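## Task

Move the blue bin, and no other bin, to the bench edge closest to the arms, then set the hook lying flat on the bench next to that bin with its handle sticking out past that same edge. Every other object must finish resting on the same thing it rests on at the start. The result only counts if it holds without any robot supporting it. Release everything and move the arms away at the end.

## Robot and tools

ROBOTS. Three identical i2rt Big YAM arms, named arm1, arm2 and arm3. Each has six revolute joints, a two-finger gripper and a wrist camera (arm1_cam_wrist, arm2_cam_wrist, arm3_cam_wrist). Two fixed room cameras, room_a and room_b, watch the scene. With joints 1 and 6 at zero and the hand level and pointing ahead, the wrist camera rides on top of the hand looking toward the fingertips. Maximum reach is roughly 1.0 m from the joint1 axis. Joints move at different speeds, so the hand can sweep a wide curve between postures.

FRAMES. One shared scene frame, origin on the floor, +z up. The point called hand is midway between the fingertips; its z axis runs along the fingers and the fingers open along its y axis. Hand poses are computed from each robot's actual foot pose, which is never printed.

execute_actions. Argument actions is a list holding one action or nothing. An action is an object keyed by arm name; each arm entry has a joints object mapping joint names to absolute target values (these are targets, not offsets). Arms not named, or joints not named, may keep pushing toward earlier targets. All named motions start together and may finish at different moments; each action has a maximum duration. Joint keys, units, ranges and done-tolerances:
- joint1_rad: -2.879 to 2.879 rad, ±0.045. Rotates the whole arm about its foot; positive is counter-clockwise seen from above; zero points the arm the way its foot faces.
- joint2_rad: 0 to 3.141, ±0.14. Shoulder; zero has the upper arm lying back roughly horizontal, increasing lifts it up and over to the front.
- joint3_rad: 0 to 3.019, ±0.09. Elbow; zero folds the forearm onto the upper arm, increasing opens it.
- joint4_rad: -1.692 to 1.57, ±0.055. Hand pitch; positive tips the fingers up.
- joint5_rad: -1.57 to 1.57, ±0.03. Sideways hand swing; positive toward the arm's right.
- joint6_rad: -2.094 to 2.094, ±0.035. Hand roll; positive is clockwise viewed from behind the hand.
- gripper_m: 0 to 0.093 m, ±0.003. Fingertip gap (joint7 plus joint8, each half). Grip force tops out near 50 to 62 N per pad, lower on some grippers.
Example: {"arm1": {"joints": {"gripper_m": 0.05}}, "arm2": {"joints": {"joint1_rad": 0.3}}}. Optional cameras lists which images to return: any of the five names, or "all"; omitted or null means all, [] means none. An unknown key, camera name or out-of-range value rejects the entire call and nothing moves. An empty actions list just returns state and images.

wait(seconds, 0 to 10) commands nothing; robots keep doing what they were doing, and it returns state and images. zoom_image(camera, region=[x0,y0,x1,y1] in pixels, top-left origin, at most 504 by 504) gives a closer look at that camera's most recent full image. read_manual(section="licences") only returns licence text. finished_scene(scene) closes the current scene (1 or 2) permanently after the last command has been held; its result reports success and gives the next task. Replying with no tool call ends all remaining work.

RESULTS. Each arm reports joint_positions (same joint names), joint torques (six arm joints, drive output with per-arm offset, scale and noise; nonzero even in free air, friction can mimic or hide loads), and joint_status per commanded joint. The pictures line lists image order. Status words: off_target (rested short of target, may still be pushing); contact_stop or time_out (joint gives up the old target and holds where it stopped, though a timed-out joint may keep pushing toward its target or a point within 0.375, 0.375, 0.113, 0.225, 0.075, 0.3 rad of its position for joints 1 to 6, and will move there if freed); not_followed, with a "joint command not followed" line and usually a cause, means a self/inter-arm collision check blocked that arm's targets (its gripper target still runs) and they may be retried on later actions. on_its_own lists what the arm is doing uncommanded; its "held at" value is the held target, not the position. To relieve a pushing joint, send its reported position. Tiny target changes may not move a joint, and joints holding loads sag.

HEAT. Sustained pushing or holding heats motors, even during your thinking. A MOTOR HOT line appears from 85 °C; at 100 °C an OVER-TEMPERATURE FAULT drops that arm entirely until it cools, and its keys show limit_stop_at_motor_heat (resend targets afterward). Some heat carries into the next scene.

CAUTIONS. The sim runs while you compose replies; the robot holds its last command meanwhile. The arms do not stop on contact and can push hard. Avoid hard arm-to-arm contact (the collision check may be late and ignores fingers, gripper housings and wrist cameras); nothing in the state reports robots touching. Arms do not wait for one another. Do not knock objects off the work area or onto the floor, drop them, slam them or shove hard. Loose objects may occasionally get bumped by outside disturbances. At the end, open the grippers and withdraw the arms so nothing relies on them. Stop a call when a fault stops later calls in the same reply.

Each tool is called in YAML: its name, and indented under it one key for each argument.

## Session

execute_actions:
  actions: []

Scene clock: 0.00 s.
Joint torques (N m, as the arm reports them, + toward a larger angle): no reading
Motor temperatures (°C, as the motors report them): arm1=[30 31 36 32 29 31] | arm2=[29 32 37 31 29 29] | arm3=[31 30 35 32 28 30]
arm1.joint_positions: joint1_rad=-0.217 joint2_rad=+0.471 joint3_rad=+1.408 joint4_rad=-1.490 joint5_rad=-0.146 joint6_rad=-0.719 gripper_m=+0.095
arm1.joint_status: not commanded
arm1.hand: x=-0.8930 y=+0.1486 z=+1.3187 quat_wxyz=(-0.450, +0.750, -0.446, -0.192) (m; scene frame)
arm2.joint_positions: joint1_rad=-0.624 joint2_rad=+0.508 joint3_rad=+1.670 joint4_rad=-1.435 joint5_rad=-0.049 joint6_rad=+0.129 gripper_m=+0.094
arm2.joint_status: not commanded
arm2.hand: x=+0.0495 y=+0.1119 z=+1.4433 quat_wxyz=(-0.472, +0.397, -0.690, -0.378) (m; scene frame)
arm3.joint_positions: joint1_rad=+0.629 joint2_rad=+0.562 joint3_rad=+1.478 joint4_rad=-1.617 joint5_rad=+0.161 joint6_rad=+0.719 gripper_m=+0.094
arm3.joint_status: not commanded
arm3.hand: x=+0.8376 y=+0.1405 z=+1.2898 quat_wxyz=(-0.118, +0.585, -0.692, -0.405) (m; scene frame)
pictures: arm1_cam_wrist, arm2_cam_wrist, arm3_cam_wrist, room_a, room_b
Images, in order (width x height): arm1_cam_wrist 504x504, arm2_cam_wrist 504x504, arm3_cam_wrist 504x504, room_a 504x504, room_b 504x504.

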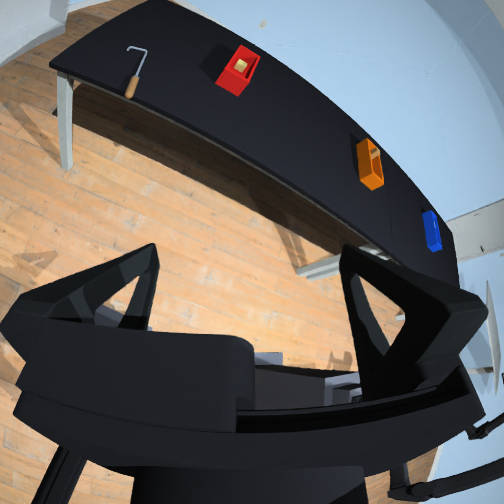

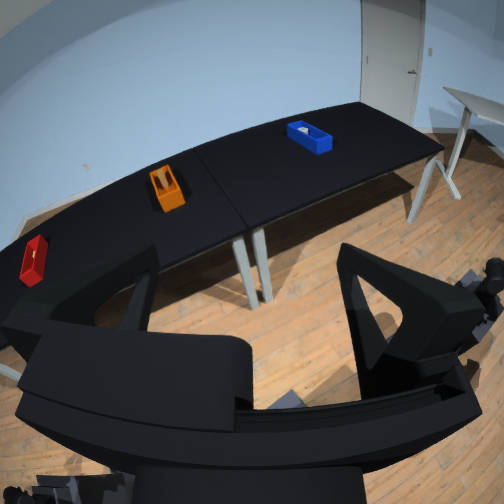

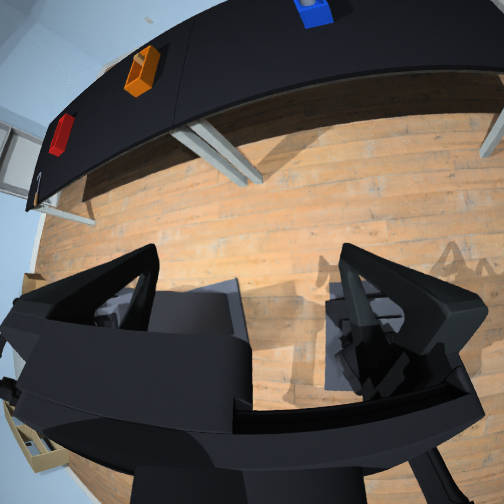

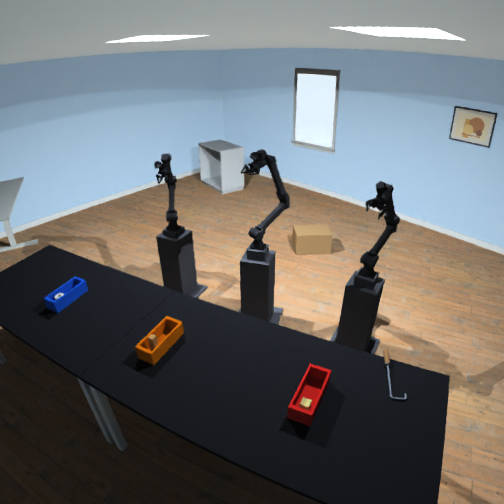

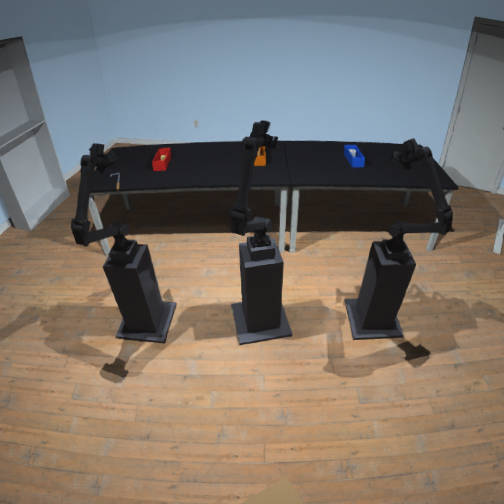

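execute_actions:
  actions:
    - {"arm1":{"joints":{"joint1_rad":0.5,"joint2_rad":2.17,"joint3_rad":1.09,"joint4_rad":1.145,"joint5_rad":0.233,"joint6_rad":0}},"arm2":{"joints":{"joint1_rad":1.37,"joint2_rad":0.446,"joint3_rad":0.26,"joint4_rad":0.21,"joint5_rad":0,"joint6_rad":0}},"arm3":{"joints":{"joint1_rad":0.0,"joint2_rad":1.4,"joint3_rad":1.5,"joint4_rad":-0.6,"joint5_rad":0,"joint6_rad":0}}}
  cameras: ["arm1_cam_wrist","arm3_cam_wrist"]

Scene clock: 12.17 s.
Joint torques (N m, as the arm reports them, + toward a larger angle): arm1=[ -1.14 -22.36   7.52   2.6    0.28  -0.06] | arm2=[-0.52 -1.58 10.02  2.83  0.14 -0.14] | arm3=[  1.77 -14.7   11.2    2.66   0.    -0.08]
Motor temperatures (°C, as the motors report them): arm1=[30 31 37 32 29 31] | arm2=[29 32 38 32 29 29] | arm3=[31 30 37 32 28 30]
arm1.joint_positions: joint1_rad=+0.507 joint2_rad=+2.173 joint3_rad=+1.081 joint4_rad=+1.127 joint5_rad=+0.231 joint6_rad=-0.009 gripper_m=+0.095
arm1.joint_status: all done
arm1.hand: x=-1.1662 y=+0.6624 z=+0.8482 quat_wxyz=(-0.458, +0.537, -0.443, -0.553) (m; scene frame)
arm2.joint_positions: joint1_rad=+1.367 joint2_rad=+0.453 joint3_rad=+0.246 joint4_rad=+0.190 joint5_rad=-0.001 joint6_rad=+0.009 gripper_m=+0.094
arm2.joint_status: all done
arm2.hand: x=-0.3241 y=+0.0101 z=+1.0625 quat_wxyz=(+0.000, +0.710, -0.003, -0.704) (m; scene frame)
arm3.joint_positions: joint1_rad=-0.001 joint2_rad=+1.412 joint3_rad=+1.478 joint4_rad=-0.618 joint5_rad=+0.000 joint6_rad=+0.008 gripper_m=+0.094
arm3.joint_status: all done
arm3.hand: x=+0.9097 y=+0.6159 z=+1.1621 quat_wxyz=(-0.343, +0.616, -0.621, -0.342) (m; scene frame)
pictures: arm1_cam_wrist, arm3_cam_wrist
Images, in order (width x height): arm1_cam_wrist 504x504, arm3_cam_wrist 504x504.

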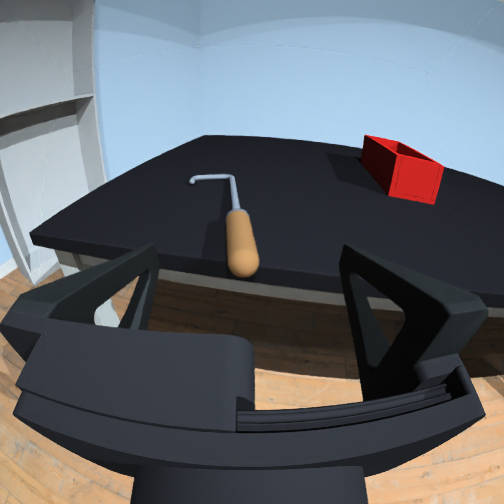

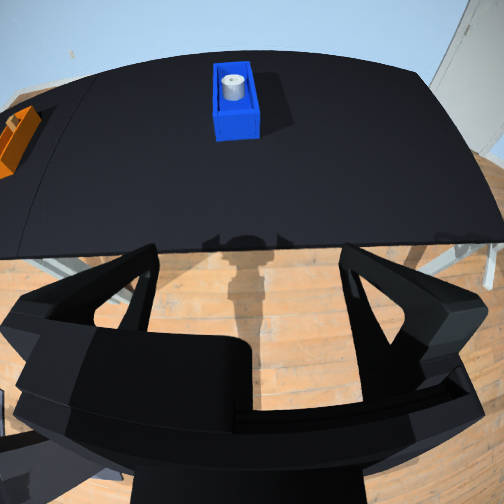

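execute_actions:
  actions: []

Scene clock: 36.13 s.
Joint torques (N m, as the arm reports them, + toward a larger angle): arm1=[ -0.69 -23.32   7.45   2.62   0.24  -0.08] | arm2=[-0.63 -1.7  10.01  2.87  0.13 -0.11] | arm3=[  1.51 -14.92  11.18   2.68   0.01  -0.09]
Motor temperatures (°C, as the motors report them): arm1=[30 33 37 32 29 31] | arm2=[29 32 40 32 29 29] | arm3=[31 31 40 32 28 30]
arm1.joint_positions: joint1_rad=+0.507 joint2_rad=+2.173 joint3_rad=+1.081 joint4_rad=+1.127 joint5_rad=+0.231 joint6_rad=-0.009 gripper_m=+0.095
arm1.joint_status: all done
arm1.hand: x=-1.1662 y=+0.6624 z=+0.8482 quat_wxyz=(-0.458, +0.537, -0.443, -0.553) (m; scene frame)
arm2.joint_positions: joint1_rad=+1.367 joint2_rad=+0.453 joint3_rad=+0.246 joint4_rad=+0.190 joint5_rad=-0.001 joint6_rad=+0.009 gripper_m=+0.094
arm2.joint_status: all done
arm2.hand: x=-0.3241 y=+0.0101 z=+1.0625 quat_wxyz=(+0.000, +0.710, -0.003, -0.704) (m; scene frame)
arm3.joint_positions: joint1_rad=-0.001 joint2_rad=+1.412 joint3_rad=+1.478 joint4_rad=-0.618 joint5_rad=+0.000 joint6_rad=+0.008 gripper_m=+0.094
arm3.joint_status: all done
arm3.hand: x=+0.9097 y=+0.6159 z=+1.1621 quat_wxyz=(-0.343, +0.616, -0.621, -0.342) (m; scene frame)
pictures: arm1_cam_wrist, arm2_cam_wrist, arm3_cam_wrist, room_a, room_b
Images, in order (width x height): arm1_cam_wrist 504x504, arm2_cam_wrist 504x504, arm3_cam_wrist 504x504, room_a 504x504, room_b 504x504.

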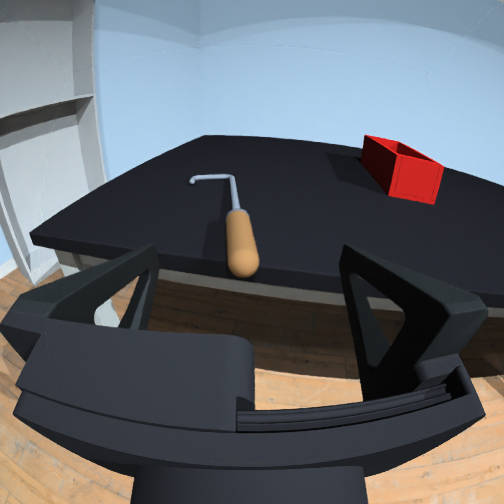

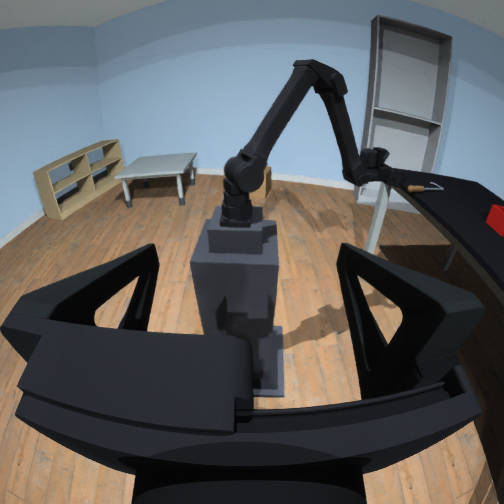

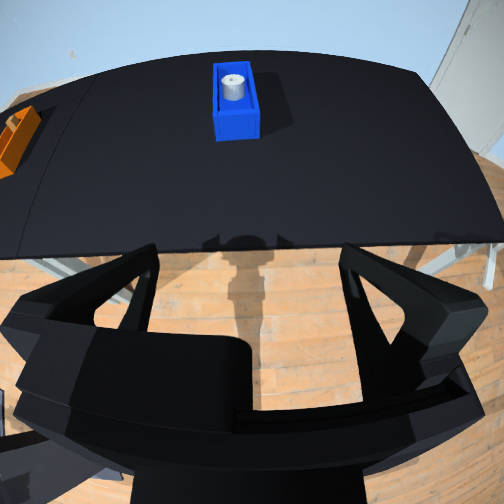

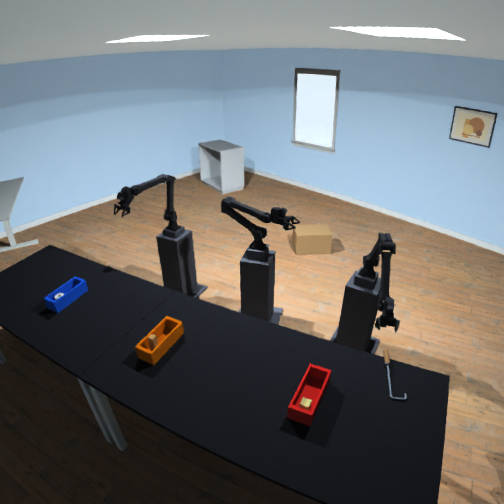

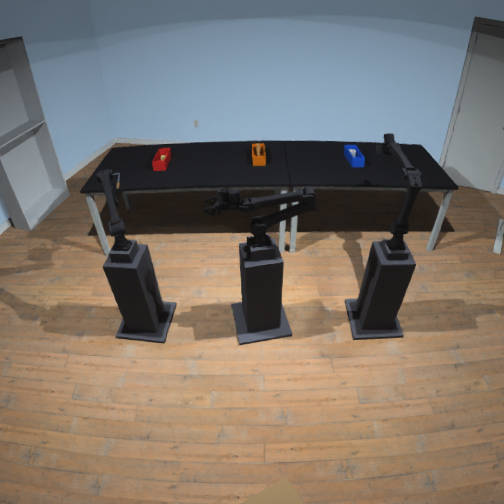

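execute_actions:
  actions:
    - {"arm1":{"joints":{"joint1_rad":0.501,"joint2_rad":2.32,"joint3_rad":1.26,"joint4_rad":1.13,"joint5_rad":0.223}}}
  cameras: ["arm1_cam_wrist"]

Scene clock: 42.90 s.
Joint torques (N m, as the arm reports them, + toward a larger angle): arm1=[ -1.03 -24.54   9.53   1.89   0.02  -0.07] | arm2=[-0.61 -1.78 10.01  2.83  0.13 -0.13] | arm3=[  1.55 -14.81  11.23   2.72   0.02  -0.09]
Motor temperatures (°C, as the motors report them): arm1=[30 33 37 32 29 31] | arm2=[29 32 41 32 29 29] | arm3=[31 31 40 32 28 30]
arm1.joint_positions: joint1_rad=+0.507 joint2_rad=+2.320 joint3_rad=+1.228 joint4_rad=+1.127 joint5_rad=+0.225 joint6_rad=-0.009 gripper_m=+0.095
arm1.joint_status: all done
arm1.hand: x=-1.1821 y=+0.6959 z=+0.8050 quat_wxyz=(-0.457, +0.538, -0.441, -0.554) (m; scene frame)
arm2.joint_positions: joint1_rad=+1.367 joint2_rad=+0.453 joint3_rad=+0.246 joint4_rad=+0.190 joint5_rad=-0.001 joint6_rad=+0.009 gripper_m=+0.094
arm2.joint_status: not commanded
arm2.hand: x=-0.3241 y=+0.0101 z=+1.0625 quat_wxyz=(+0.000, +0.710, -0.003, -0.704) (m; scene frame)
arm3.joint_positions: joint1_rad=-0.001 joint2_rad=+1.412 joint3_rad=+1.478 joint4_rad=-0.618 joint5_rad=+0.000 joint6_rad=+0.008 gripper_m=+0.094
arm3.joint_status: not commanded
arm3.hand: x=+0.9097 y=+0.6159 z=+1.1621 quat_wxyz=(-0.343, +0.616, -0.621, -0.342) (m; scene frame)
pictures: arm1_cam_wrist
Images, in order (width x height): arm1_cam_wrist 504x504.

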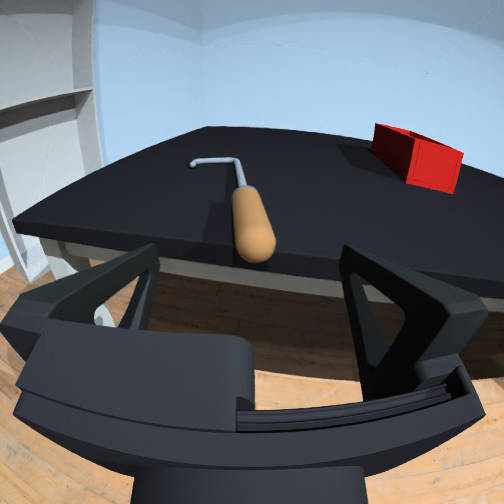

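execute_actions:
  actions:
    - {"arm1":{"joints":{"joint1_rad":0.467,"joint2_rad":2.46,"joint3_rad":1.58,"joint4_rad":0.94,"joint5_rad":0.165}}}
  cameras: ["arm1_cam_wrist"]

Scene clock: 54.13 s.
Joint torques (N m, as the arm reports them, + toward a larger angle): arm1=[ -1.38 -28.5   10.75   1.79  -0.01  -0.08] | arm2=[-0.48 -1.76 10.04  2.87  0.14 -0.12] | arm3=[  1.41 -15.31  11.15   2.68   0.01  -0.08]
Motor temperatures (°C, as the motors report them): arm1=[30 33 38 32 29 31] | arm2=[29 32 41 32 29 29] | arm3=[31 31 40 32 28 30]
arm1.joint_positions: joint1_rad=+0.471 joint2_rad=+2.466 joint3_rad=+1.552 joint4_rad=+0.943 joint5_rad=+0.167 joint6_rad=-0.009 gripper_m=+0.095
arm1.joint_status: all done
arm1.hand: x=-1.1998 y=+0.7844 z=+0.7929 quat_wxyz=(-0.450, +0.545, -0.436, -0.557) (m; scene frame)
arm2.joint_positions: joint1_rad=+1.367 joint2_rad=+0.453 joint3_rad=+0.246 joint4_rad=+0.190 joint5_rad=-0.001 joint6_rad=+0.009 gripper_m=+0.094
arm2.joint_status: not commanded
arm2.hand: x=-0.3241 y=+0.0101 z=+1.0625 quat_wxyz=(+0.000, +0.710, -0.003, -0.704) (m; scene frame)
arm3.joint_positions: joint1_rad=-0.001 joint2_rad=+1.412 joint3_rad=+1.478 joint4_rad=-0.618 joint5_rad=+0.000 joint6_rad=+0.008 gripper_m=+0.094
arm3.joint_status: not commanded
arm3.hand: x=+0.9097 y=+0.6159 z=+1.1621 quat_wxyz=(-0.343, +0.616, -0.621, -0.342) (m; scene frame)
pictures: arm1_cam_wrist
Images, in order (width x height): arm1_cam_wrist 504x504.

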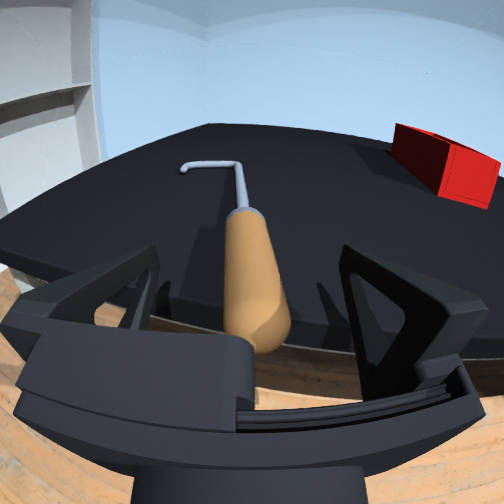

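Lower slightly and close.

execute_actions:
  actions:
    - {"arm1":{"joints":{"joint4_rad":0.905,"gripper_m":0.055}}}
  cameras: []

execute_actions:
  actions:
    - {"arm1":{"joints":{"gripper_m":0.015}}}
  cameras: ["arm1_cam_wrist"]

Scene clock: 58.40 s.
Joint torques (N m, as the arm reports them, + toward a larger angle): arm1=[ -0.95 -28.91  10.81   1.5   -0.01  -0.06] | arm2=[-0.49 -1.54 10.    2.84  0.14 -0.13] | arm3=[  1.44 -15.24  11.14   2.65   0.02  -0.07]
Motor temperatures (°C, as the motors report them): arm1=[30 33 38 32 29 31] | arm2=[29 32 41 32 29 29] | arm3=[31 31 41 32 28 30]
arm1.joint_positions: joint1_rad=+0.471 joint2_rad=+2.466 joint3_rad=+1.552 joint4_rad=+0.912 joint5_rad=+0.167 joint6_rad=-0.009 gripper_m=+0.055
arm1.joint_status: all done
arm1.hand: x=-1.1998 y=+0.7844 z=+0.7854 quat_wxyz=(-0.445, +0.555, -0.441, -0.548) (m; scene frame)
arm2.joint_positions: joint1_rad=+1.367 joint2_rad=+0.453 joint3_rad=+0.246 joint4_rad=+0.190 joint5_rad=-0.001 joint6_rad=+0.009 gripper_m=+0.094
arm2.joint_status: not commanded
arm2.hand: x=-0.3241 y=+0.0101 z=+1.0625 quat_wxyz=(+0.000, +0.710, -0.003, -0.704) (m; scene frame)
arm3.joint_positions: joint1_rad=-0.001 joint2_rad=+1.412 joint3_rad=+1.478 joint4_rad=-0.618 joint5_rad=+0.000 joint6_rad=+0.008 gripper_m=+0.094
arm3.joint_status: not commanded
arm3.hand: x=+0.9097 y=+0.6159 z=+1.1621 quat_wxyz=(-0.343, +0.616, -0.621, -0.342) (m; scene frame)
pictures: none
No camera images: the call's "cameras" was empty. Leave "cameras" out to get every camera's image.

Scene clock: 58.97 s.
Joint torques (N m, as the arm reports them, + toward a larger angle): arm1=[ -0.86 -28.13  10.72   1.72   0.09  -0.07] | arm2=[-0.55 -1.68 10.02  2.84  0.14 -0.13] | arm3=[  1.42 -14.88  11.14   2.68   0.01  -0.1 ]
Motor temperatures (°C, as the motors report them): arm1=[30 33 39 32 29 31] | arm2=[29 32 41 32 29 29] | arm3=[31 31 41 32 28 30]
arm1.joint_positions: joint1_rad=+0.471 joint2_rad=+2.466 joint3_rad=+1.552 joint4_rad=+0.912 joint5_rad=+0.165 joint6_rad=-0.008 gripper_m=+0.030
arm1.joint_status: gripper_m off_target (ended at +0.030, target +0.015)
arm1.hand: x=-1.2002 y=+0.7844 z=+0.7854 quat_wxyz=(-0.444, +0.555, -0.441, -0.548) (m; scene frame)
arm2.joint_positions: joint1_rad=+1.367 joint2_rad=+0.453 joint3_rad=+0.246 joint4_rad=+0.190 joint5_rad=-0.001 joint6_rad=+0.009 gripper_m=+0.094
arm2.joint_status: not commanded
arm2.hand: x=-0.3241 y=+0.0101 z=+1.0625 quat_wxyz=(+0.000, +0.710, -0.003, -0.704) (m; scene frame)
arm3.joint_positions: joint1_rad=-0.001 joint2_rad=+1.412 joint3_rad=+1.478 joint4_rad=-0.618 joint5_rad=+0.000 joint6_rad=+0.008 gripper_m=+0.094
arm3.joint_status: not commanded
arm3.hand: x=+0.9097 y=+0.6159 z=+1.1621 quat_wxyz=(-0.343, +0.616, -0.621, -0.342) (m; scene frame)
pictures: arm1_cam_wrist
Images, in order (width x height): arm1_cam_wrist 504x504.

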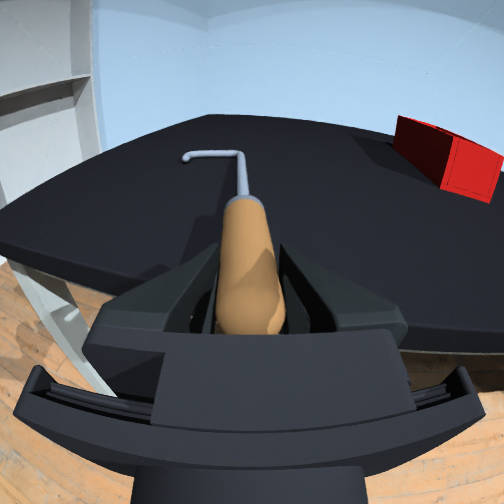

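execute_actions:
  actions:
    - {"arm1":{"joints":{"joint2_rad":2.16,"joint4_rad":0.7}}}
  cameras: ["arm1_cam_wrist","room_a"]

Scene clock: 64.43 s.
Joint torques (N m, as the arm reports them, + toward a larger angle): arm1=[ -0.74 -26.67  12.72   2.19   0.12  -0.08] | arm2=[-0.53 -1.64 10.06  2.8   0.13 -0.13] | arm3=[  1.73 -15.12  11.11   2.64   0.02  -0.09]
Motor temperatures (°C, as the motors report them): arm1=[30 34 39 32 29 31] | arm2=[29 32 41 32 29 29] | arm3=[31 31 41 32 28 30]
arm1.joint_positions: joint1_rad=+0.471 joint2_rad=+2.161 joint3_rad=+1.552 joint4_rad=+0.692 joint5_rad=+0.165 joint6_rad=-0.001 gripper_m=+0.029
arm1.joint_status: all done
arm1.hand: x=-1.2039 y=+0.7927 z=+0.9827 quat_wxyz=(-0.456, +0.527, -0.428, -0.576) (m; scene frame)
arm2.joint_positions: joint1_rad=+1.367 joint2_rad=+0.453 joint3_rad=+0.246 joint4_rad=+0.190 joint5_rad=-0.001 joint6_rad=+0.009 gripper_m=+0.094
arm2.joint_status: not commanded
arm2.hand: x=-0.3241 y=+0.0101 z=+1.0625 quat_wxyz=(+0.000, +0.710, -0.003, -0.704) (m; scene frame)
arm3.joint_positions: joint1_rad=-0.001 joint2_rad=+1.412 joint3_rad=+1.478 joint4_rad=-0.618 joint5_rad=+0.000 joint6_rad=+0.008 gripper_m=+0.094
arm3.joint_status: not commanded
arm3.hand: x=+0.9097 y=+0.6159 z=+1.1621 quat_wxyz=(-0.343, +0.616, -0.621, -0.342) (m; scene frame)
pictures: arm1_cam_wrist, room_a
Images, in order (width x height): arm1_cam_wrist 504x504, room_a 504x504.

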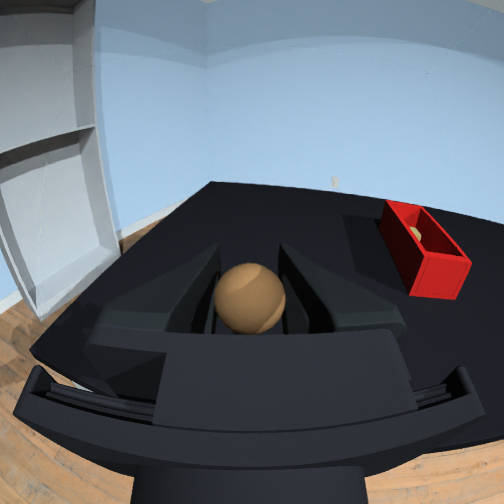

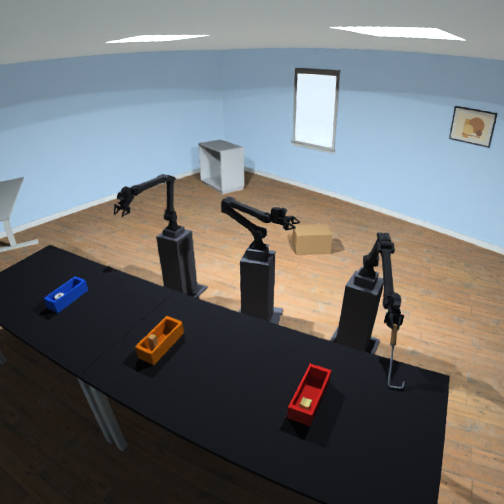

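execute_actions:
  actions:
    - {"arm1":{"joints":{"joint2_rad":1.6,"joint3_rad":1.4,"joint4_rad":0.25,"joint5_rad":0}}}
  cameras: ["room_a"]

execute_actions:
  actions:
    - {"arm1":{"joints":{"joint2_rad":0.89,"joint3_rad":0.58,"joint4_rad":0.35}}}
  cameras: []

execute_actions:
  actions:
    - {"arm1":{"joints":{"joint1_rad":-1.482}}}
  cameras: ["arm1_cam_wrist","arm2_cam_wrist","room_a"]

Scene clock: 72.97 s.
Joint torques (N m, as the arm reports them, + toward a larger angle): arm1=[ -0.77 -22.71  14.49   2.53   0.04  -0.11] | arm2=[-0.54 -1.65 10.02  2.79  0.14 -0.12] | arm3=[  1.62 -15.03  11.2    2.58   0.01  -0.09]
Motor temperatures (°C, as the motors report them): arm1=[30 34 40 32 29 31] | arm2=[29 32 41 32 29 29] | arm3=[31 31 41 32 28 30]
arm1.joint_positions: joint1_rad=+0.469 joint2_rad=+1.626 joint3_rad=+1.366 joint4_rad=+0.234 joint5_rad=+0.001 joint6_rad=-0.004 gripper_m=+0.029
arm1.joint_status: all done
arm1.hand: x=-1.1838 y=+0.6724 z=+1.1747 quat_wxyz=(-0.392, +0.595, -0.400, -0.576) (m; scene frame)
arm2.joint_positions: joint1_rad=+1.367 joint2_rad=+0.453 joint3_rad=+0.246 joint4_rad=+0.190 joint5_rad=-0.001 joint6_rad=+0.009 gripper_m=+0.094
arm2.joint_status: not commanded
arm2.hand: x=-0.3241 y=+0.0101 z=+1.0625 quat_wxyz=(+0.000, +0.710, -0.003, -0.704) (m; scene frame)
arm3.joint_positions: joint1_rad=-0.001 joint2_rad=+1.412 joint3_rad=+1.478 joint4_rad=-0.618 joint5_rad=+0.000 joint6_rad=+0.008 gripper_m=+0.094
arm3.joint_status: not commanded
arm3.hand: x=+0.9097 y=+0.6159 z=+1.1621 quat_wxyz=(-0.343, +0.616, -0.621, -0.342) (m; scene frame)
pictures: room_a
Images, in order (width x height): room_a 504x504.

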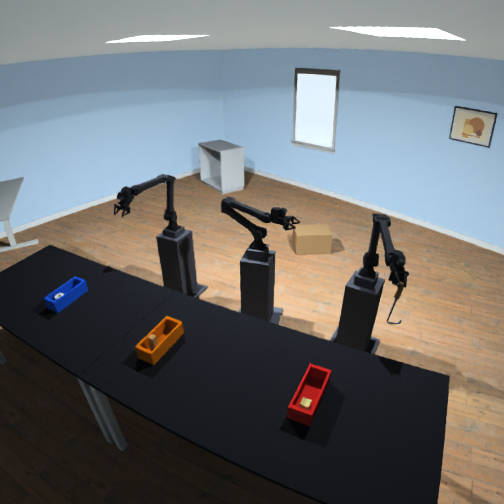

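Scene clock: 74.77 s.
Joint torques (N m, as the arm reports them, + toward a larger angle): arm1=[-0.7  -8.9  15.31  2.99 -0.01 -0.08] | arm2=[-0.61 -1.69 10.04  2.88  0.14 -0.13] | arm3=[  1.73 -15.06  11.13   2.6    0.01  -0.08]
Motor temperatures (°C, as the motors report them): arm1=[30 34 40 32 29 31] | arm2=[29 32 41 32 29 29] | arm3=[31 31 41 32 28 30]
arm1.joint_positions: joint1_rad=+0.469 joint2_rad=+0.907 joint3_rad=+0.536 joint4_rad=+0.319 joint5_rad=+0.001 joint6_rad=-0.004 gripper_m=+0.029
arm1.joint_status: all done
arm1.hand: x=-1.0785 y=+0.4106 z=+1.0945 quat_wxyz=(-0.387, +0.603, -0.405, -0.568) (m; scene frame)
arm2.joint_positions: joint1_rad=+1.367 joint2_rad=+0.453 joint3_rad=+0.246 joint4_rad=+0.190 joint5_rad=-0.001 joint6_rad=+0.009 gripper_m=+0.094
arm2.joint_status: not commanded
arm2.hand: x=-0.3241 y=+0.0101 z=+1.0625 quat_wxyz=(+0.000, +0.710, -0.003, -0.704) (m; scene frame)
arm3.joint_positions: joint1_rad=-0.001 joint2_rad=+1.412 joint3_rad=+1.478 joint4_rad=-0.618 joint5_rad=+0.000 joint6_rad=+0.008 gripper_m=+0.094
arm3.joint_status: not commanded
arm3.hand: x=+0.9097 y=+0.6159 z=+1.1621 quat_wxyz=(-0.343, +0.616, -0.621, -0.342) (m; scene frame)
pictures: none
No camera images: the call's "cameras" was empty. Leave "cameras" out to get every camera's image.

Scene clock: 76.73 s.
Joint torques (N m, as the arm reports them, + toward a larger angle): arm1=[-0.59 -8.3  15.53  3.06 -0.02 -0.13] | arm2=[-0.52 -1.63 10.01  2.84  0.14 -0.14] | arm3=[  1.54 -15.25  11.16   2.66   0.    -0.09]
Motor temperatures (°C, as the motors report them): arm1=[30 34 41 32 29 31] | arm2=[29 32 41 32 29 29] | arm3=[31 31 41 32 28 30]
arm1.joint_positions: joint1_rad=-1.479 joint2_rad=+0.907 joint3_rad=+0.536 joint4_rad=+0.319 joint5_rad=+0.002 joint6_rad=-0.002 gripper_m=+0.029
arm1.joint_status: all done
arm1.hand: x=-0.4700 y=-0.0001 z=+1.0967 quat_wxyz=(-0.689, +0.003, -0.725, +0.001) (m; scene frame)
arm2.joint_positions: joint1_rad=+1.367 joint2_rad=+0.453 joint3_rad=+0.246 joint4_rad=+0.190 joint5_rad=-0.001 joint6_rad=+0.009 gripper_m=+0.094
arm2.joint_status: not commanded
arm2.hand: x=-0.3241 y=+0.0101 z=+1.0625 quat_wxyz=(+0.000, +0.710, -0.003, -0.704) (m; scene frame)
arm3.joint_positions: joint1_rad=-0.001 joint2_rad=+1.412 joint3_rad=+1.478 joint4_rad=-0.618 joint5_rad=+0.000 joint6_rad=+0.008 gripper_m=+0.094
arm3.joint_status: not commanded
arm3.hand: x=+0.9097 y=+0.6159 z=+1.1621 quat_wxyz=(-0.343, +0.616, -0.621, -0.342) (m; scene frame)
pictures: arm1_cam_wrist, arm2_cam_wrist, room_a
Images, in order (width x height): arm1_cam_wrist 504x504, arm2_cam_wrist 504x504, room_a 504x504.

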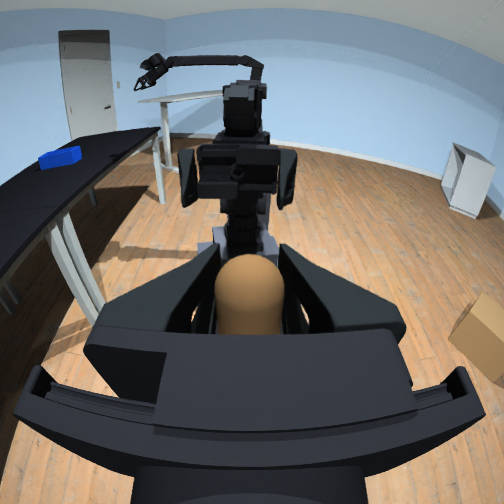

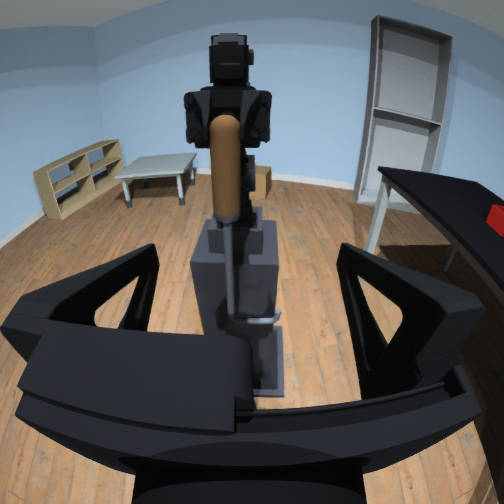

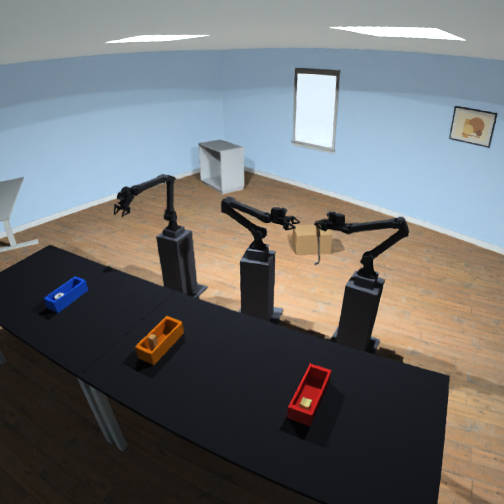

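execute_actions:
  actions:
    - {"arm2":{"joints":{"joint1_rad":1.42,"joint2_rad":0.95,"joint3_rad":0.39,"joint4_rad":0.65}}}
  cameras: ["arm1_cam_wrist","arm2_cam_wrist"]

Scene clock: 87.03 s.
Joint torques (N m, as the arm reports them, + toward a larger angle): arm1=[-0.73 -8.48 15.34  3.01 -0.04 -0.11] | arm2=[-0.41 -6.15 10.63  2.81  0.14 -0.13] | arm3=[  1.76 -15.1   11.17   2.7    0.01  -0.07]
Motor temperatures (°C, as the motors report them): arm1=[30 33 43 32 29 31] | arm2=[29 32 41 32 29 29] | arm3=[31 31 41 32 28 30]
arm1.joint_positions: joint1_rad=-1.479 joint2_rad=+0.907 joint3_rad=+0.536 joint4_rad=+0.319 joint5_rad=+0.002 joint6_rad=-0.002 gripper_m=+0.029
arm1.joint_status: not commanded
arm1.hand: x=-0.4700 y=-0.0001 z=+1.0967 quat_wxyz=(-0.689, +0.003, -0.725, +0.001) (m; scene frame)
arm2.joint_positions: joint1_rad=+1.417 joint2_rad=+0.953 joint3_rad=+0.349 joint4_rad=+0.630 joint5_rad=-0.001 joint6_rad=+0.009 gripper_m=+0.094
arm2.joint_status: all done
arm2.hand: x=-0.4113 y=-0.0101 z=+1.0568 quat_wxyz=(+0.018, +0.694, +0.014, -0.719) (m; scene frame)
arm3.joint_positions: joint1_rad=-0.001 joint2_rad=+1.412 joint3_rad=+1.478 joint4_rad=-0.618 joint5_rad=+0.000 joint6_rad=+0.008 gripper_m=+0.094
arm3.joint_status: not commanded
arm3.hand: x=+0.9097 y=+0.6159 z=+1.1621 quat_wxyz=(-0.343, +0.616, -0.621, -0.342) (m; scene frame)
pictures: arm1_cam_wrist, arm2_cam_wrist
Images, in order (width x height): arm1_cam_wrist 504x504, arm2_cam_wrist 504x504.

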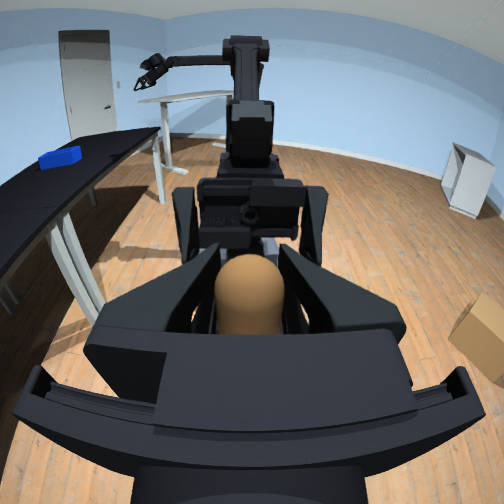

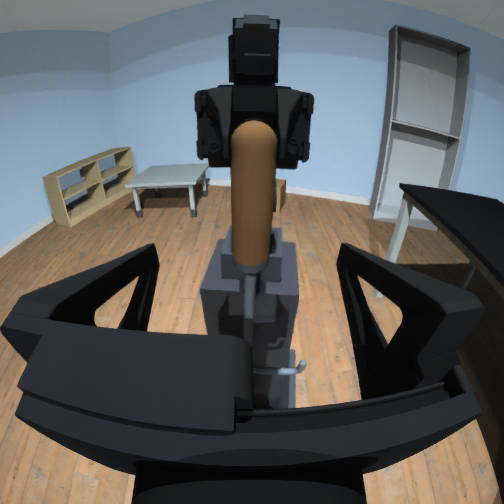

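execute_actions:
  actions:
    - {"arm2":{"joints":{"joint2_rad":1.2,"joint3_rad":0.535,"joint4_rad":0.735}}}
  cameras: ["arm1_cam_wrist","arm2_cam_wrist"]

Scene clock: 93.03 s.
Joint torques (N m, as the arm reports them, + toward a larger angle): arm1=[-0.66 -8.43 15.31  3.02  0.04 -0.09] | arm2=[ -0.46 -10.     9.77   2.64   0.15  -0.12] | arm3=[  1.6  -15.25  11.19   2.72  -0.01  -0.08]
Motor temperatures (°C, as the motors report them): arm1=[30 32 43 32 29 31] | arm2=[29 32 42 32 29 29] | arm3=[31 31 41 32 28 30]
arm1.joint_positions: joint1_rad=-1.479 joint2_rad=+0.907 joint3_rad=+0.536 joint4_rad=+0.319 joint5_rad=+0.002 joint6_rad=-0.002 gripper_m=+0.029
arm1.joint_status: not commanded
arm1.hand: x=-0.4700 y=-0.0001 z=+1.0967 quat_wxyz=(-0.689, +0.003, -0.725, +0.001) (m; scene frame)
arm2.joint_positions: joint1_rad=+1.417 joint2_rad=+1.207 joint3_rad=+0.500 joint4_rad=+0.719 joint5_rad=-0.001 joint6_rad=+0.009 gripper_m=+0.094
arm2.joint_status: all done
arm2.hand: x=-0.4800 y=-0.0131 z=+1.0530 quat_wxyz=(+0.017, +0.699, +0.014, -0.715) (m; scene frame)
arm3.joint_positions: joint1_rad=-0.001 joint2_rad=+1.412 joint3_rad=+1.478 joint4_rad=-0.618 joint5_rad=+0.000 joint6_rad=+0.008 gripper_m=+0.094
arm3.joint_status: not commanded
arm3.hand: x=+0.9097 y=+0.6159 z=+1.1621 quat_wxyz=(-0.343, +0.616, -0.621, -0.342) (m; scene frame)
pictures: arm1_cam_wrist, arm2_cam_wrist
Images, in order (width x height): arm1_cam_wrist 504x504, arm2_cam_wrist 504x504.

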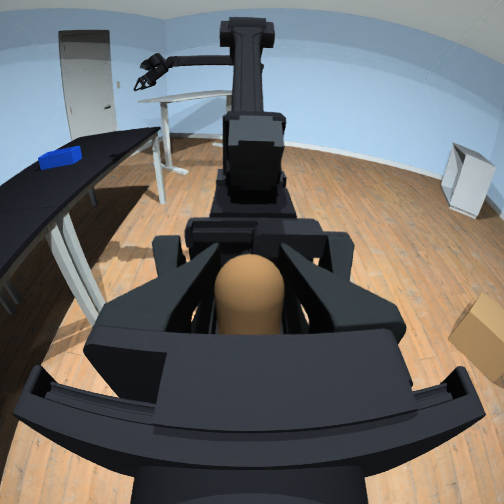

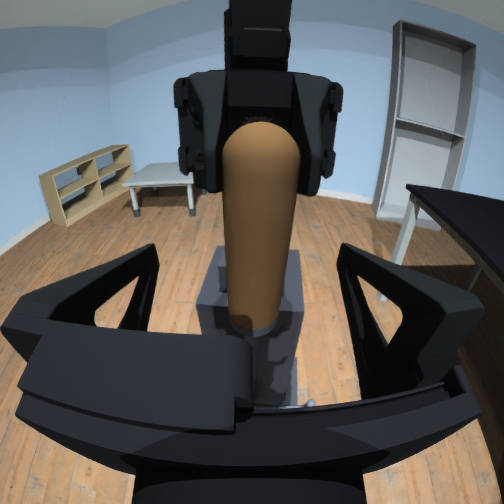

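execute_actions:
  actions:
    - {"arm2":{"joints":{"gripper_m":0.015}}}
  cameras: ["arm2_cam_wrist"]

Scene clock: 96.80 s.
Joint torques (N m, as the arm reports them, + toward a larger angle): arm1=[-0.92 -8.57 15.38  3.09 -0.16 -0.13] | arm2=[ -0.28 -10.21   9.66   2.65  -0.09  -0.13] | arm3=[  1.81 -15.1   11.19   2.57   0.    -0.09]
Motor temperatures (°C, as the motors report them): arm1=[30 32 44 32 29 31] | arm2=[29 32 42 32 29 29] | arm3=[31 31 41 32 28 30]
arm1.joint_positions: joint1_rad=-1.481 joint2_rad=+0.907 joint3_rad=+0.536 joint4_rad=+0.319 joint5_rad=+0.006 joint6_rad=-0.003 gripper_m=+0.029
arm1.joint_status: not commanded
arm1.hand: x=-0.4700 y=-0.0013 z=+1.0967 quat_wxyz=(-0.689, +0.001, -0.725, +0.003) (m; scene frame)
arm2.joint_positions: joint1_rad=+1.414 joint2_rad=+1.207 joint3_rad=+0.500 joint4_rad=+0.719 joint5_rad=+0.006 joint6_rad=+0.008 gripper_m=+0.028
arm2.joint_status: gripper_m off_target (ended at +0.028, target +0.015)
arm2.hand: x=-0.4801 y=-0.0107 z=+1.0530 quat_wxyz=(+0.014, +0.699, +0.011, -0.715) (m; scene frame)
arm3.joint_positions: joint1_rad=-0.001 joint2_rad=+1.412 joint3_rad=+1.478 joint4_rad=-0.618 joint5_rad=+0.000 joint6_rad=+0.008 gripper_m=+0.094
arm3.joint_status: not commanded
arm3.hand: x=+0.9097 y=+0.6159 z=+1.1621 quat_wxyz=(-0.343, +0.616, -0.621, -0.342) (m; scene frame)
pictures: arm2_cam_wrist
Images, in order (width x height): arm2_cam_wrist 504x504.

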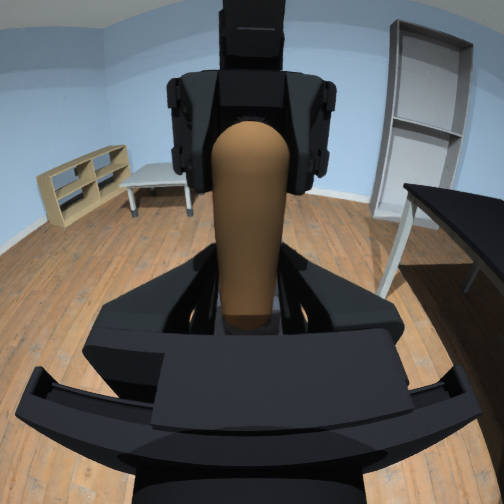

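execute_actions:
  actions:
    - {"arm1":{"joints":{"gripper_m":0.09}},"arm3":{"joints":{"joint2_rad":1.53,"joint3_rad":1.72,"joint4_rad":-1.56}}}
  cameras: []

execute_actions:
  actions:
    - {"arm1":{"joints":{"joint2_rad":0.35,"joint3_rad":0.3,"joint4_rad":0.2}}}
  cameras: ["arm2_cam_wrist"]

execute_actions:
  actions:
    - {"arm2":{"joints":{"joint1_rad":-1.77,"joint2_rad":1.435,"joint3_rad":0.29,"joint4_rad":1.18}},"arm1":{"joints":{"joint1_rad":0}}}
  cameras: ["arm2_cam_wrist","room_b"]

Scene clock: 107.73 s.
Joint torques (N m, as the arm reports them, + toward a larger angle): arm1=[-0.8  -7.29 15.36  2.55  0.02 -0.09] | arm2=[ -0.33 -10.62   9.74   2.78   0.02  -0.13] | arm3=[  1.28 -16.87  13.87   0.49   0.    -0.09]
Motor temperatures (°C, as the motors report them): arm1=[30 32 44 32 29 31] | arm2=[29 32 41 32 29 29] | arm3=[31 31 42 32 28 30]
arm1.joint_positions: joint1_rad=-1.481 joint2_rad=+0.897 joint3_rad=+0.536 joint4_rad=+0.333 joint5_rad=+0.003 joint6_rad=-0.003 gripper_m=+0.090
arm1.joint_status: all done
arm1.hand: x=-0.4717 y=-0.0008 z=+1.1043 quat_wxyz=(-0.698, +0.002, -0.716, +0.002) (m; scene frame)
arm2.joint_positions: joint1_rad=+1.414 joint2_rad=+1.215 joint3_rad=+0.500 joint4_rad=+0.717 joint5_rad=+0.002 joint6_rad=+0.008 gripper_m=+0.028
arm2.joint_status: not commanded
arm2.hand: x=-0.4810 y=-0.0113 z=+1.0486 quat_wxyz=(+0.015, +0.703, +0.012, -0.711) (m; scene frame)
arm3.joint_positions: joint1_rad=-0.001 joint2_rad=+1.549 joint3_rad=+1.655 joint4_rad=-1.553 joint5_rad=+0.000 joint6_rad=+0.008 gripper_m=+0.094
arm3.joint_status: all done
arm3.hand: x=+0.9097 y=+0.4872 z=+1.0588 quat_wxyz=(-0.042, +0.702, -0.710, -0.040) (m; scene frame)
pictures: none
No camera images: the call's "cameras" was empty. Leave "cameras" out to get every camera's image.

Scene clock: 109.13 s.
Joint torques (N m, as the arm reports them, + toward a larger angle): arm1=[-0.85 -1.44 13.13  1.91 -0.03 -0.1 ] | arm2=[ -0.35 -10.73   9.78   2.81   0.03  -0.12] | arm3=[  1.87 -16.58  13.74   0.4    0.02  -0.08]
Motor temperatures (°C, as the motors report them): arm1=[30 32 44 32 29 31] | arm2=[29 32 41 32 29 29] | arm3=[31 31 42 32 28 30]
arm1.joint_positions: joint1_rad=-1.481 joint2_rad=+0.349 joint3_rad=+0.285 joint4_rad=+0.201 joint5_rad=+0.003 joint6_rad=-0.003 gripper_m=+0.090
arm1.joint_status: all done
arm1.hand: x=-0.5996 y=-0.0012 z=+1.1101 quat_wxyz=(-0.754, +0.002, -0.656, +0.002) (m; scene frame)
arm2.joint_positions: joint1_rad=+1.414 joint2_rad=+1.215 joint3_rad=+0.500 joint4_rad=+0.717 joint5_rad=+0.002 joint6_rad=+0.008 gripper_m=+0.028
arm2.joint_status: not commanded
arm2.hand: x=-0.4810 y=-0.0113 z=+1.0486 quat_wxyz=(+0.015, +0.703, +0.012, -0.711) (m; scene frame)
arm3.joint_positions: joint1_rad=-0.001 joint2_rad=+1.549 joint3_rad=+1.655 joint4_rad=-1.553 joint5_rad=+0.000 joint6_rad=+0.008 gripper_m=+0.094
arm3.joint_status: not commanded
arm3.hand: x=+0.9097 y=+0.4872 z=+1.0588 quat_wxyz=(-0.042, +0.702, -0.710, -0.040) (m; scene frame)
pictures: arm2_cam_wrist
Images, in order (width x height): arm2_cam_wrist 504x504.

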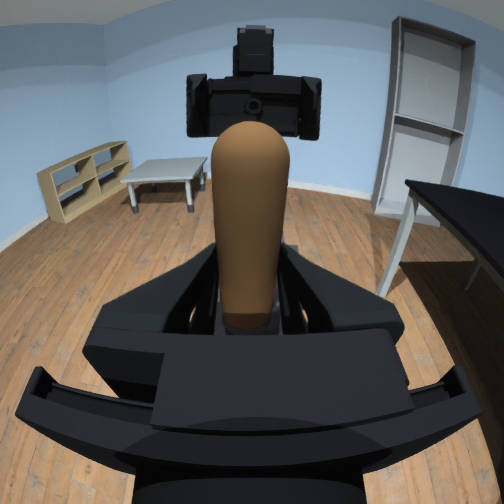

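Scene clock: 111.80 s.
Joint torques (N m, as the arm reports them, + toward a larger angle): arm1=[ 0.28  0.15 13.1   1.85  0.12 -0.13] | arm2=[ -0.46 -11.94   5.83   3.56   0.03  -0.08] | arm3=[  1.78 -16.56  13.73   0.46   0.    -0.08]
Motor temperatures (°C, as the motors report them): arm1=[30 32 44 32 29 31] | arm2=[29 32 41 32 29 29] | arm3=[31 31 42 32 28 30]
arm1.joint_positions: joint1_rad=-0.007 joint2_rad=+0.349 joint3_rad=+0.285 joint4_rad=+0.201 joint5_rad=+0.000 joint6_rad=-0.003 gripper_m=+0.090
arm1.joint_status: all done
arm1.hand: x=-0.8838 y=+0.3114 z=+1.1088 quat_wxyz=(-0.558, +0.444, -0.485, -0.506) (m; scene frame)
arm2.joint_positions: joint1_rad=-1.772 joint2_rad=+1.463 joint3_rad=+0.266 joint4_rad=+1.143 joint5_rad=+0.002 joint6_rad=+0.004 gripper_m=+0.028
arm2.joint_status: all done
arm2.hand: x=+0.4391 y=+0.0063 z=+0.9260 quat_wxyz=(-0.684, -0.005, -0.729, -0.001) (m; scene frame)
arm3.joint_positions: joint1_rad=-0.001 joint2_rad=+1.549 joint3_rad=+1.655 joint4_rad=-1.553 joint5_rad=+0.000 joint6_rad=+0.008 gripper_m=+0.094
arm3.joint_status: not commanded
arm3.hand: x=+0.9097 y=+0.4872 z=+1.0588 quat_wxyz=(-0.042, +0.702, -0.710, -0.040) (m; scene frame)
pictures: arm2_cam_wrist, room_b
Images, in order (width x height): arm2_cam_wrist 504x504, room_b 504x504.

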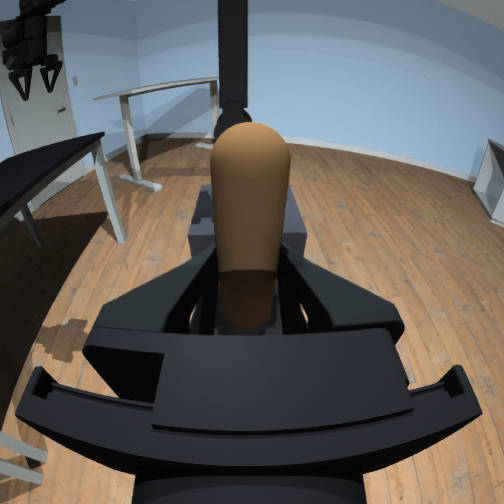

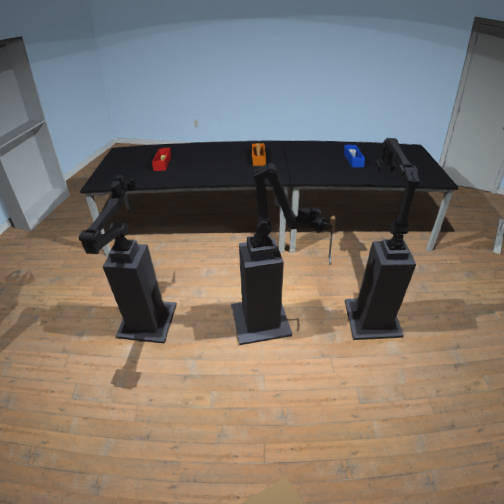

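execute_actions:
  actions:
    - {"arm3":{"joints":{"joint1_rad":1.56,"joint2_rad":1.46,"joint4_rad":-1.62}}}
  cameras: ["arm2_cam_wrist","arm3_cam_wrist","room_b"]

Scene clock: 118.30 s.
Joint torques (N m, as the arm reports them, + toward a larger angle): arm1=[ 0.1  -0.21 13.08  1.58  0.15 -0.1 ] | arm2=[ -0.57 -11.98   5.84   3.6    0.03  -0.09] | arm3=[  1.29 -15.23  12.38   0.51  -0.01  -0.07]
Motor temperatures (°C, as the motors report them): arm1=[30 32 44 32 29 31] | arm2=[29 32 40 32 29 29] | arm3=[31 31 43 32 28 30]
arm1.joint_positions: joint1_rad=-0.007 joint2_rad=+0.349 joint3_rad=+0.285 joint4_rad=+0.201 joint5_rad=+0.000 joint6_rad=-0.003 gripper_m=+0.090
arm1.joint_status: not commanded
arm1.hand: x=-0.8838 y=+0.3114 z=+1.1088 quat_wxyz=(-0.558, +0.444, -0.485, -0.506) (m; scene frame)
arm2.joint_positions: joint1_rad=-1.772 joint2_rad=+1.463 joint3_rad=+0.266 joint4_rad=+1.143 joint5_rad=+0.002 joint6_rad=+0.004 gripper_m=+0.028
arm2.joint_status: not commanded
arm2.hand: x=+0.4391 y=+0.0063 z=+0.9260 quat_wxyz=(-0.684, -0.005, -0.729, -0.001) (m; scene frame)
arm3.joint_positions: joint1_rad=+1.560 joint2_rad=+1.478 joint3_rad=+1.670 joint4_rad=-1.612 joint5_rad=-0.001 joint6_rad=+0.006 gripper_m=+0.094
arm3.joint_status: all done
arm3.hand: x=+0.4415 y=+0.0024 z=+1.0977 quat_wxyz=(+0.004, +0.997, -0.010, -0.073) (m; scene frame)
pictures: arm2_cam_wrist, arm3_cam_wrist, room_b
Images, in order (width x height): arm2_cam_wrist 504x504, arm3_cam_wrist 504x504, room_b 504x504.

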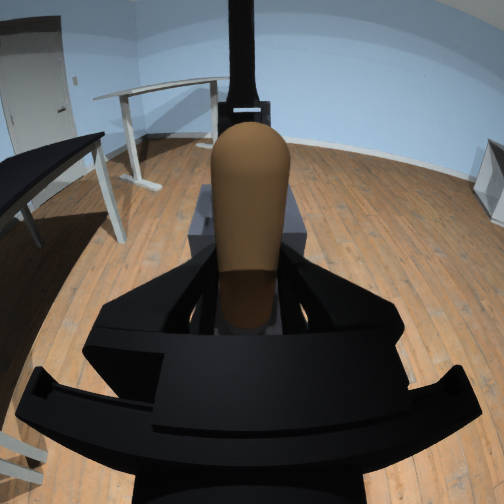

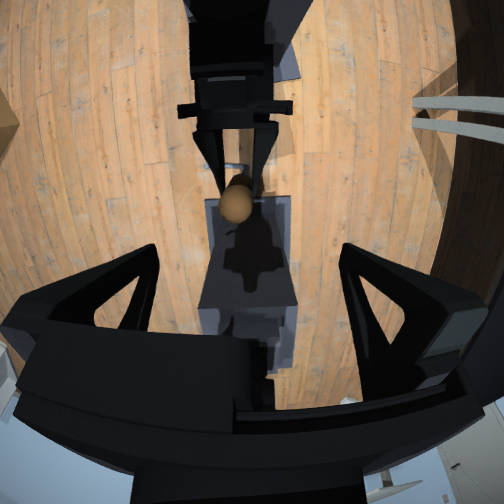

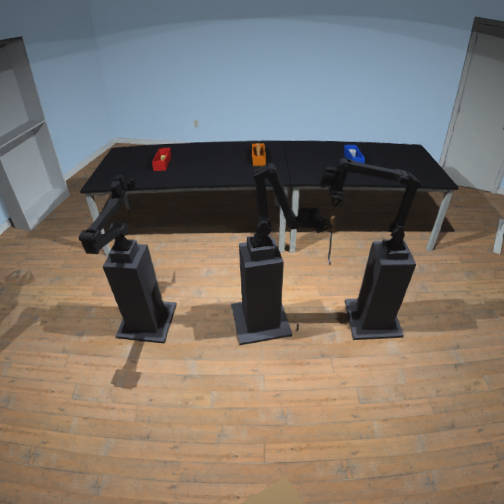

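execute_actions:
  actions:
    - {"arm3":{"joints":{"joint1_rad":1.59,"joint2_rad":1.46,"joint3_rad":1.42,"joint4_rad":-1.36}}}
  cameras: ["arm2_cam_wrist","arm3_cam_wrist"]

Scene clock: 127.80 s.
Joint torques (N m, as the arm reports them, + toward a larger angle): arm1=[ 0.36 -0.31 13.2   1.9   0.15 -0.12] | arm2=[ -0.46 -11.9    5.84   3.6    0.03  -0.08] | arm3=[  2.58 -14.54   8.61   1.34   0.01  -0.05]
Motor temperatures (°C, as the motors report them): arm1=[30 31 43 32 29 31] | arm2=[29 33 40 32 29 29] | arm3=[31 31 43 32 28 30]
arm1.joint_positions: joint1_rad=-0.007 joint2_rad=+0.349 joint3_rad=+0.285 joint4_rad=+0.201 joint5_rad=+0.000 joint6_rad=-0.003 gripper_m=+0.090
arm1.joint_status: not commanded
arm1.hand: x=-0.8838 y=+0.3114 z=+1.1088 quat_wxyz=(-0.558, +0.444, -0.485, -0.506) (m; scene frame)
arm2.joint_positions: joint1_rad=-1.772 joint2_rad=+1.463 joint3_rad=+0.266 joint4_rad=+1.143 joint5_rad=+0.002 joint6_rad=+0.004 gripper_m=+0.028
arm2.joint_status: not commanded
arm2.hand: x=+0.4391 y=+0.0063 z=+0.9260 quat_wxyz=(-0.684, -0.005, -0.729, -0.001) (m; scene frame)
arm3.joint_positions: joint1_rad=+1.579 joint2_rad=+1.474 joint3_rad=+1.416 joint4_rad=-1.372 joint5_rad=-0.001 joint6_rad=+0.006 gripper_m=+0.094
arm3.joint_status: all done
arm3.hand: x=+0.4393 y=-0.0075 z=+1.0026 quat_wxyz=(+0.005, +0.998, +0.000, -0.069) (m; scene frame)
pictures: arm2_cam_wrist, arm3_cam_wrist
Images, in order (width x height): arm2_cam_wrist 504x504, arm3_cam_wrist 504x504.

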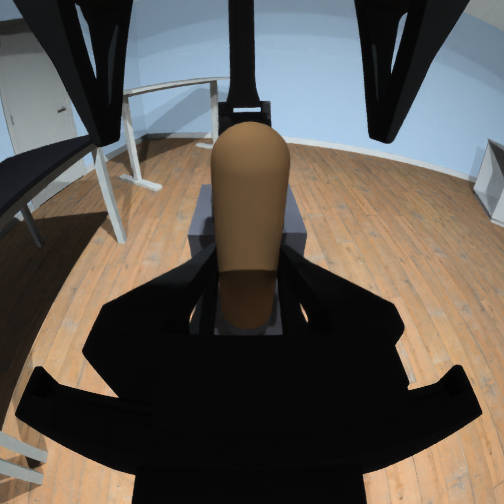

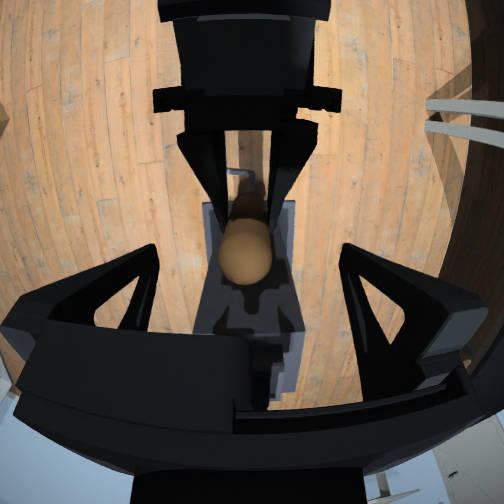

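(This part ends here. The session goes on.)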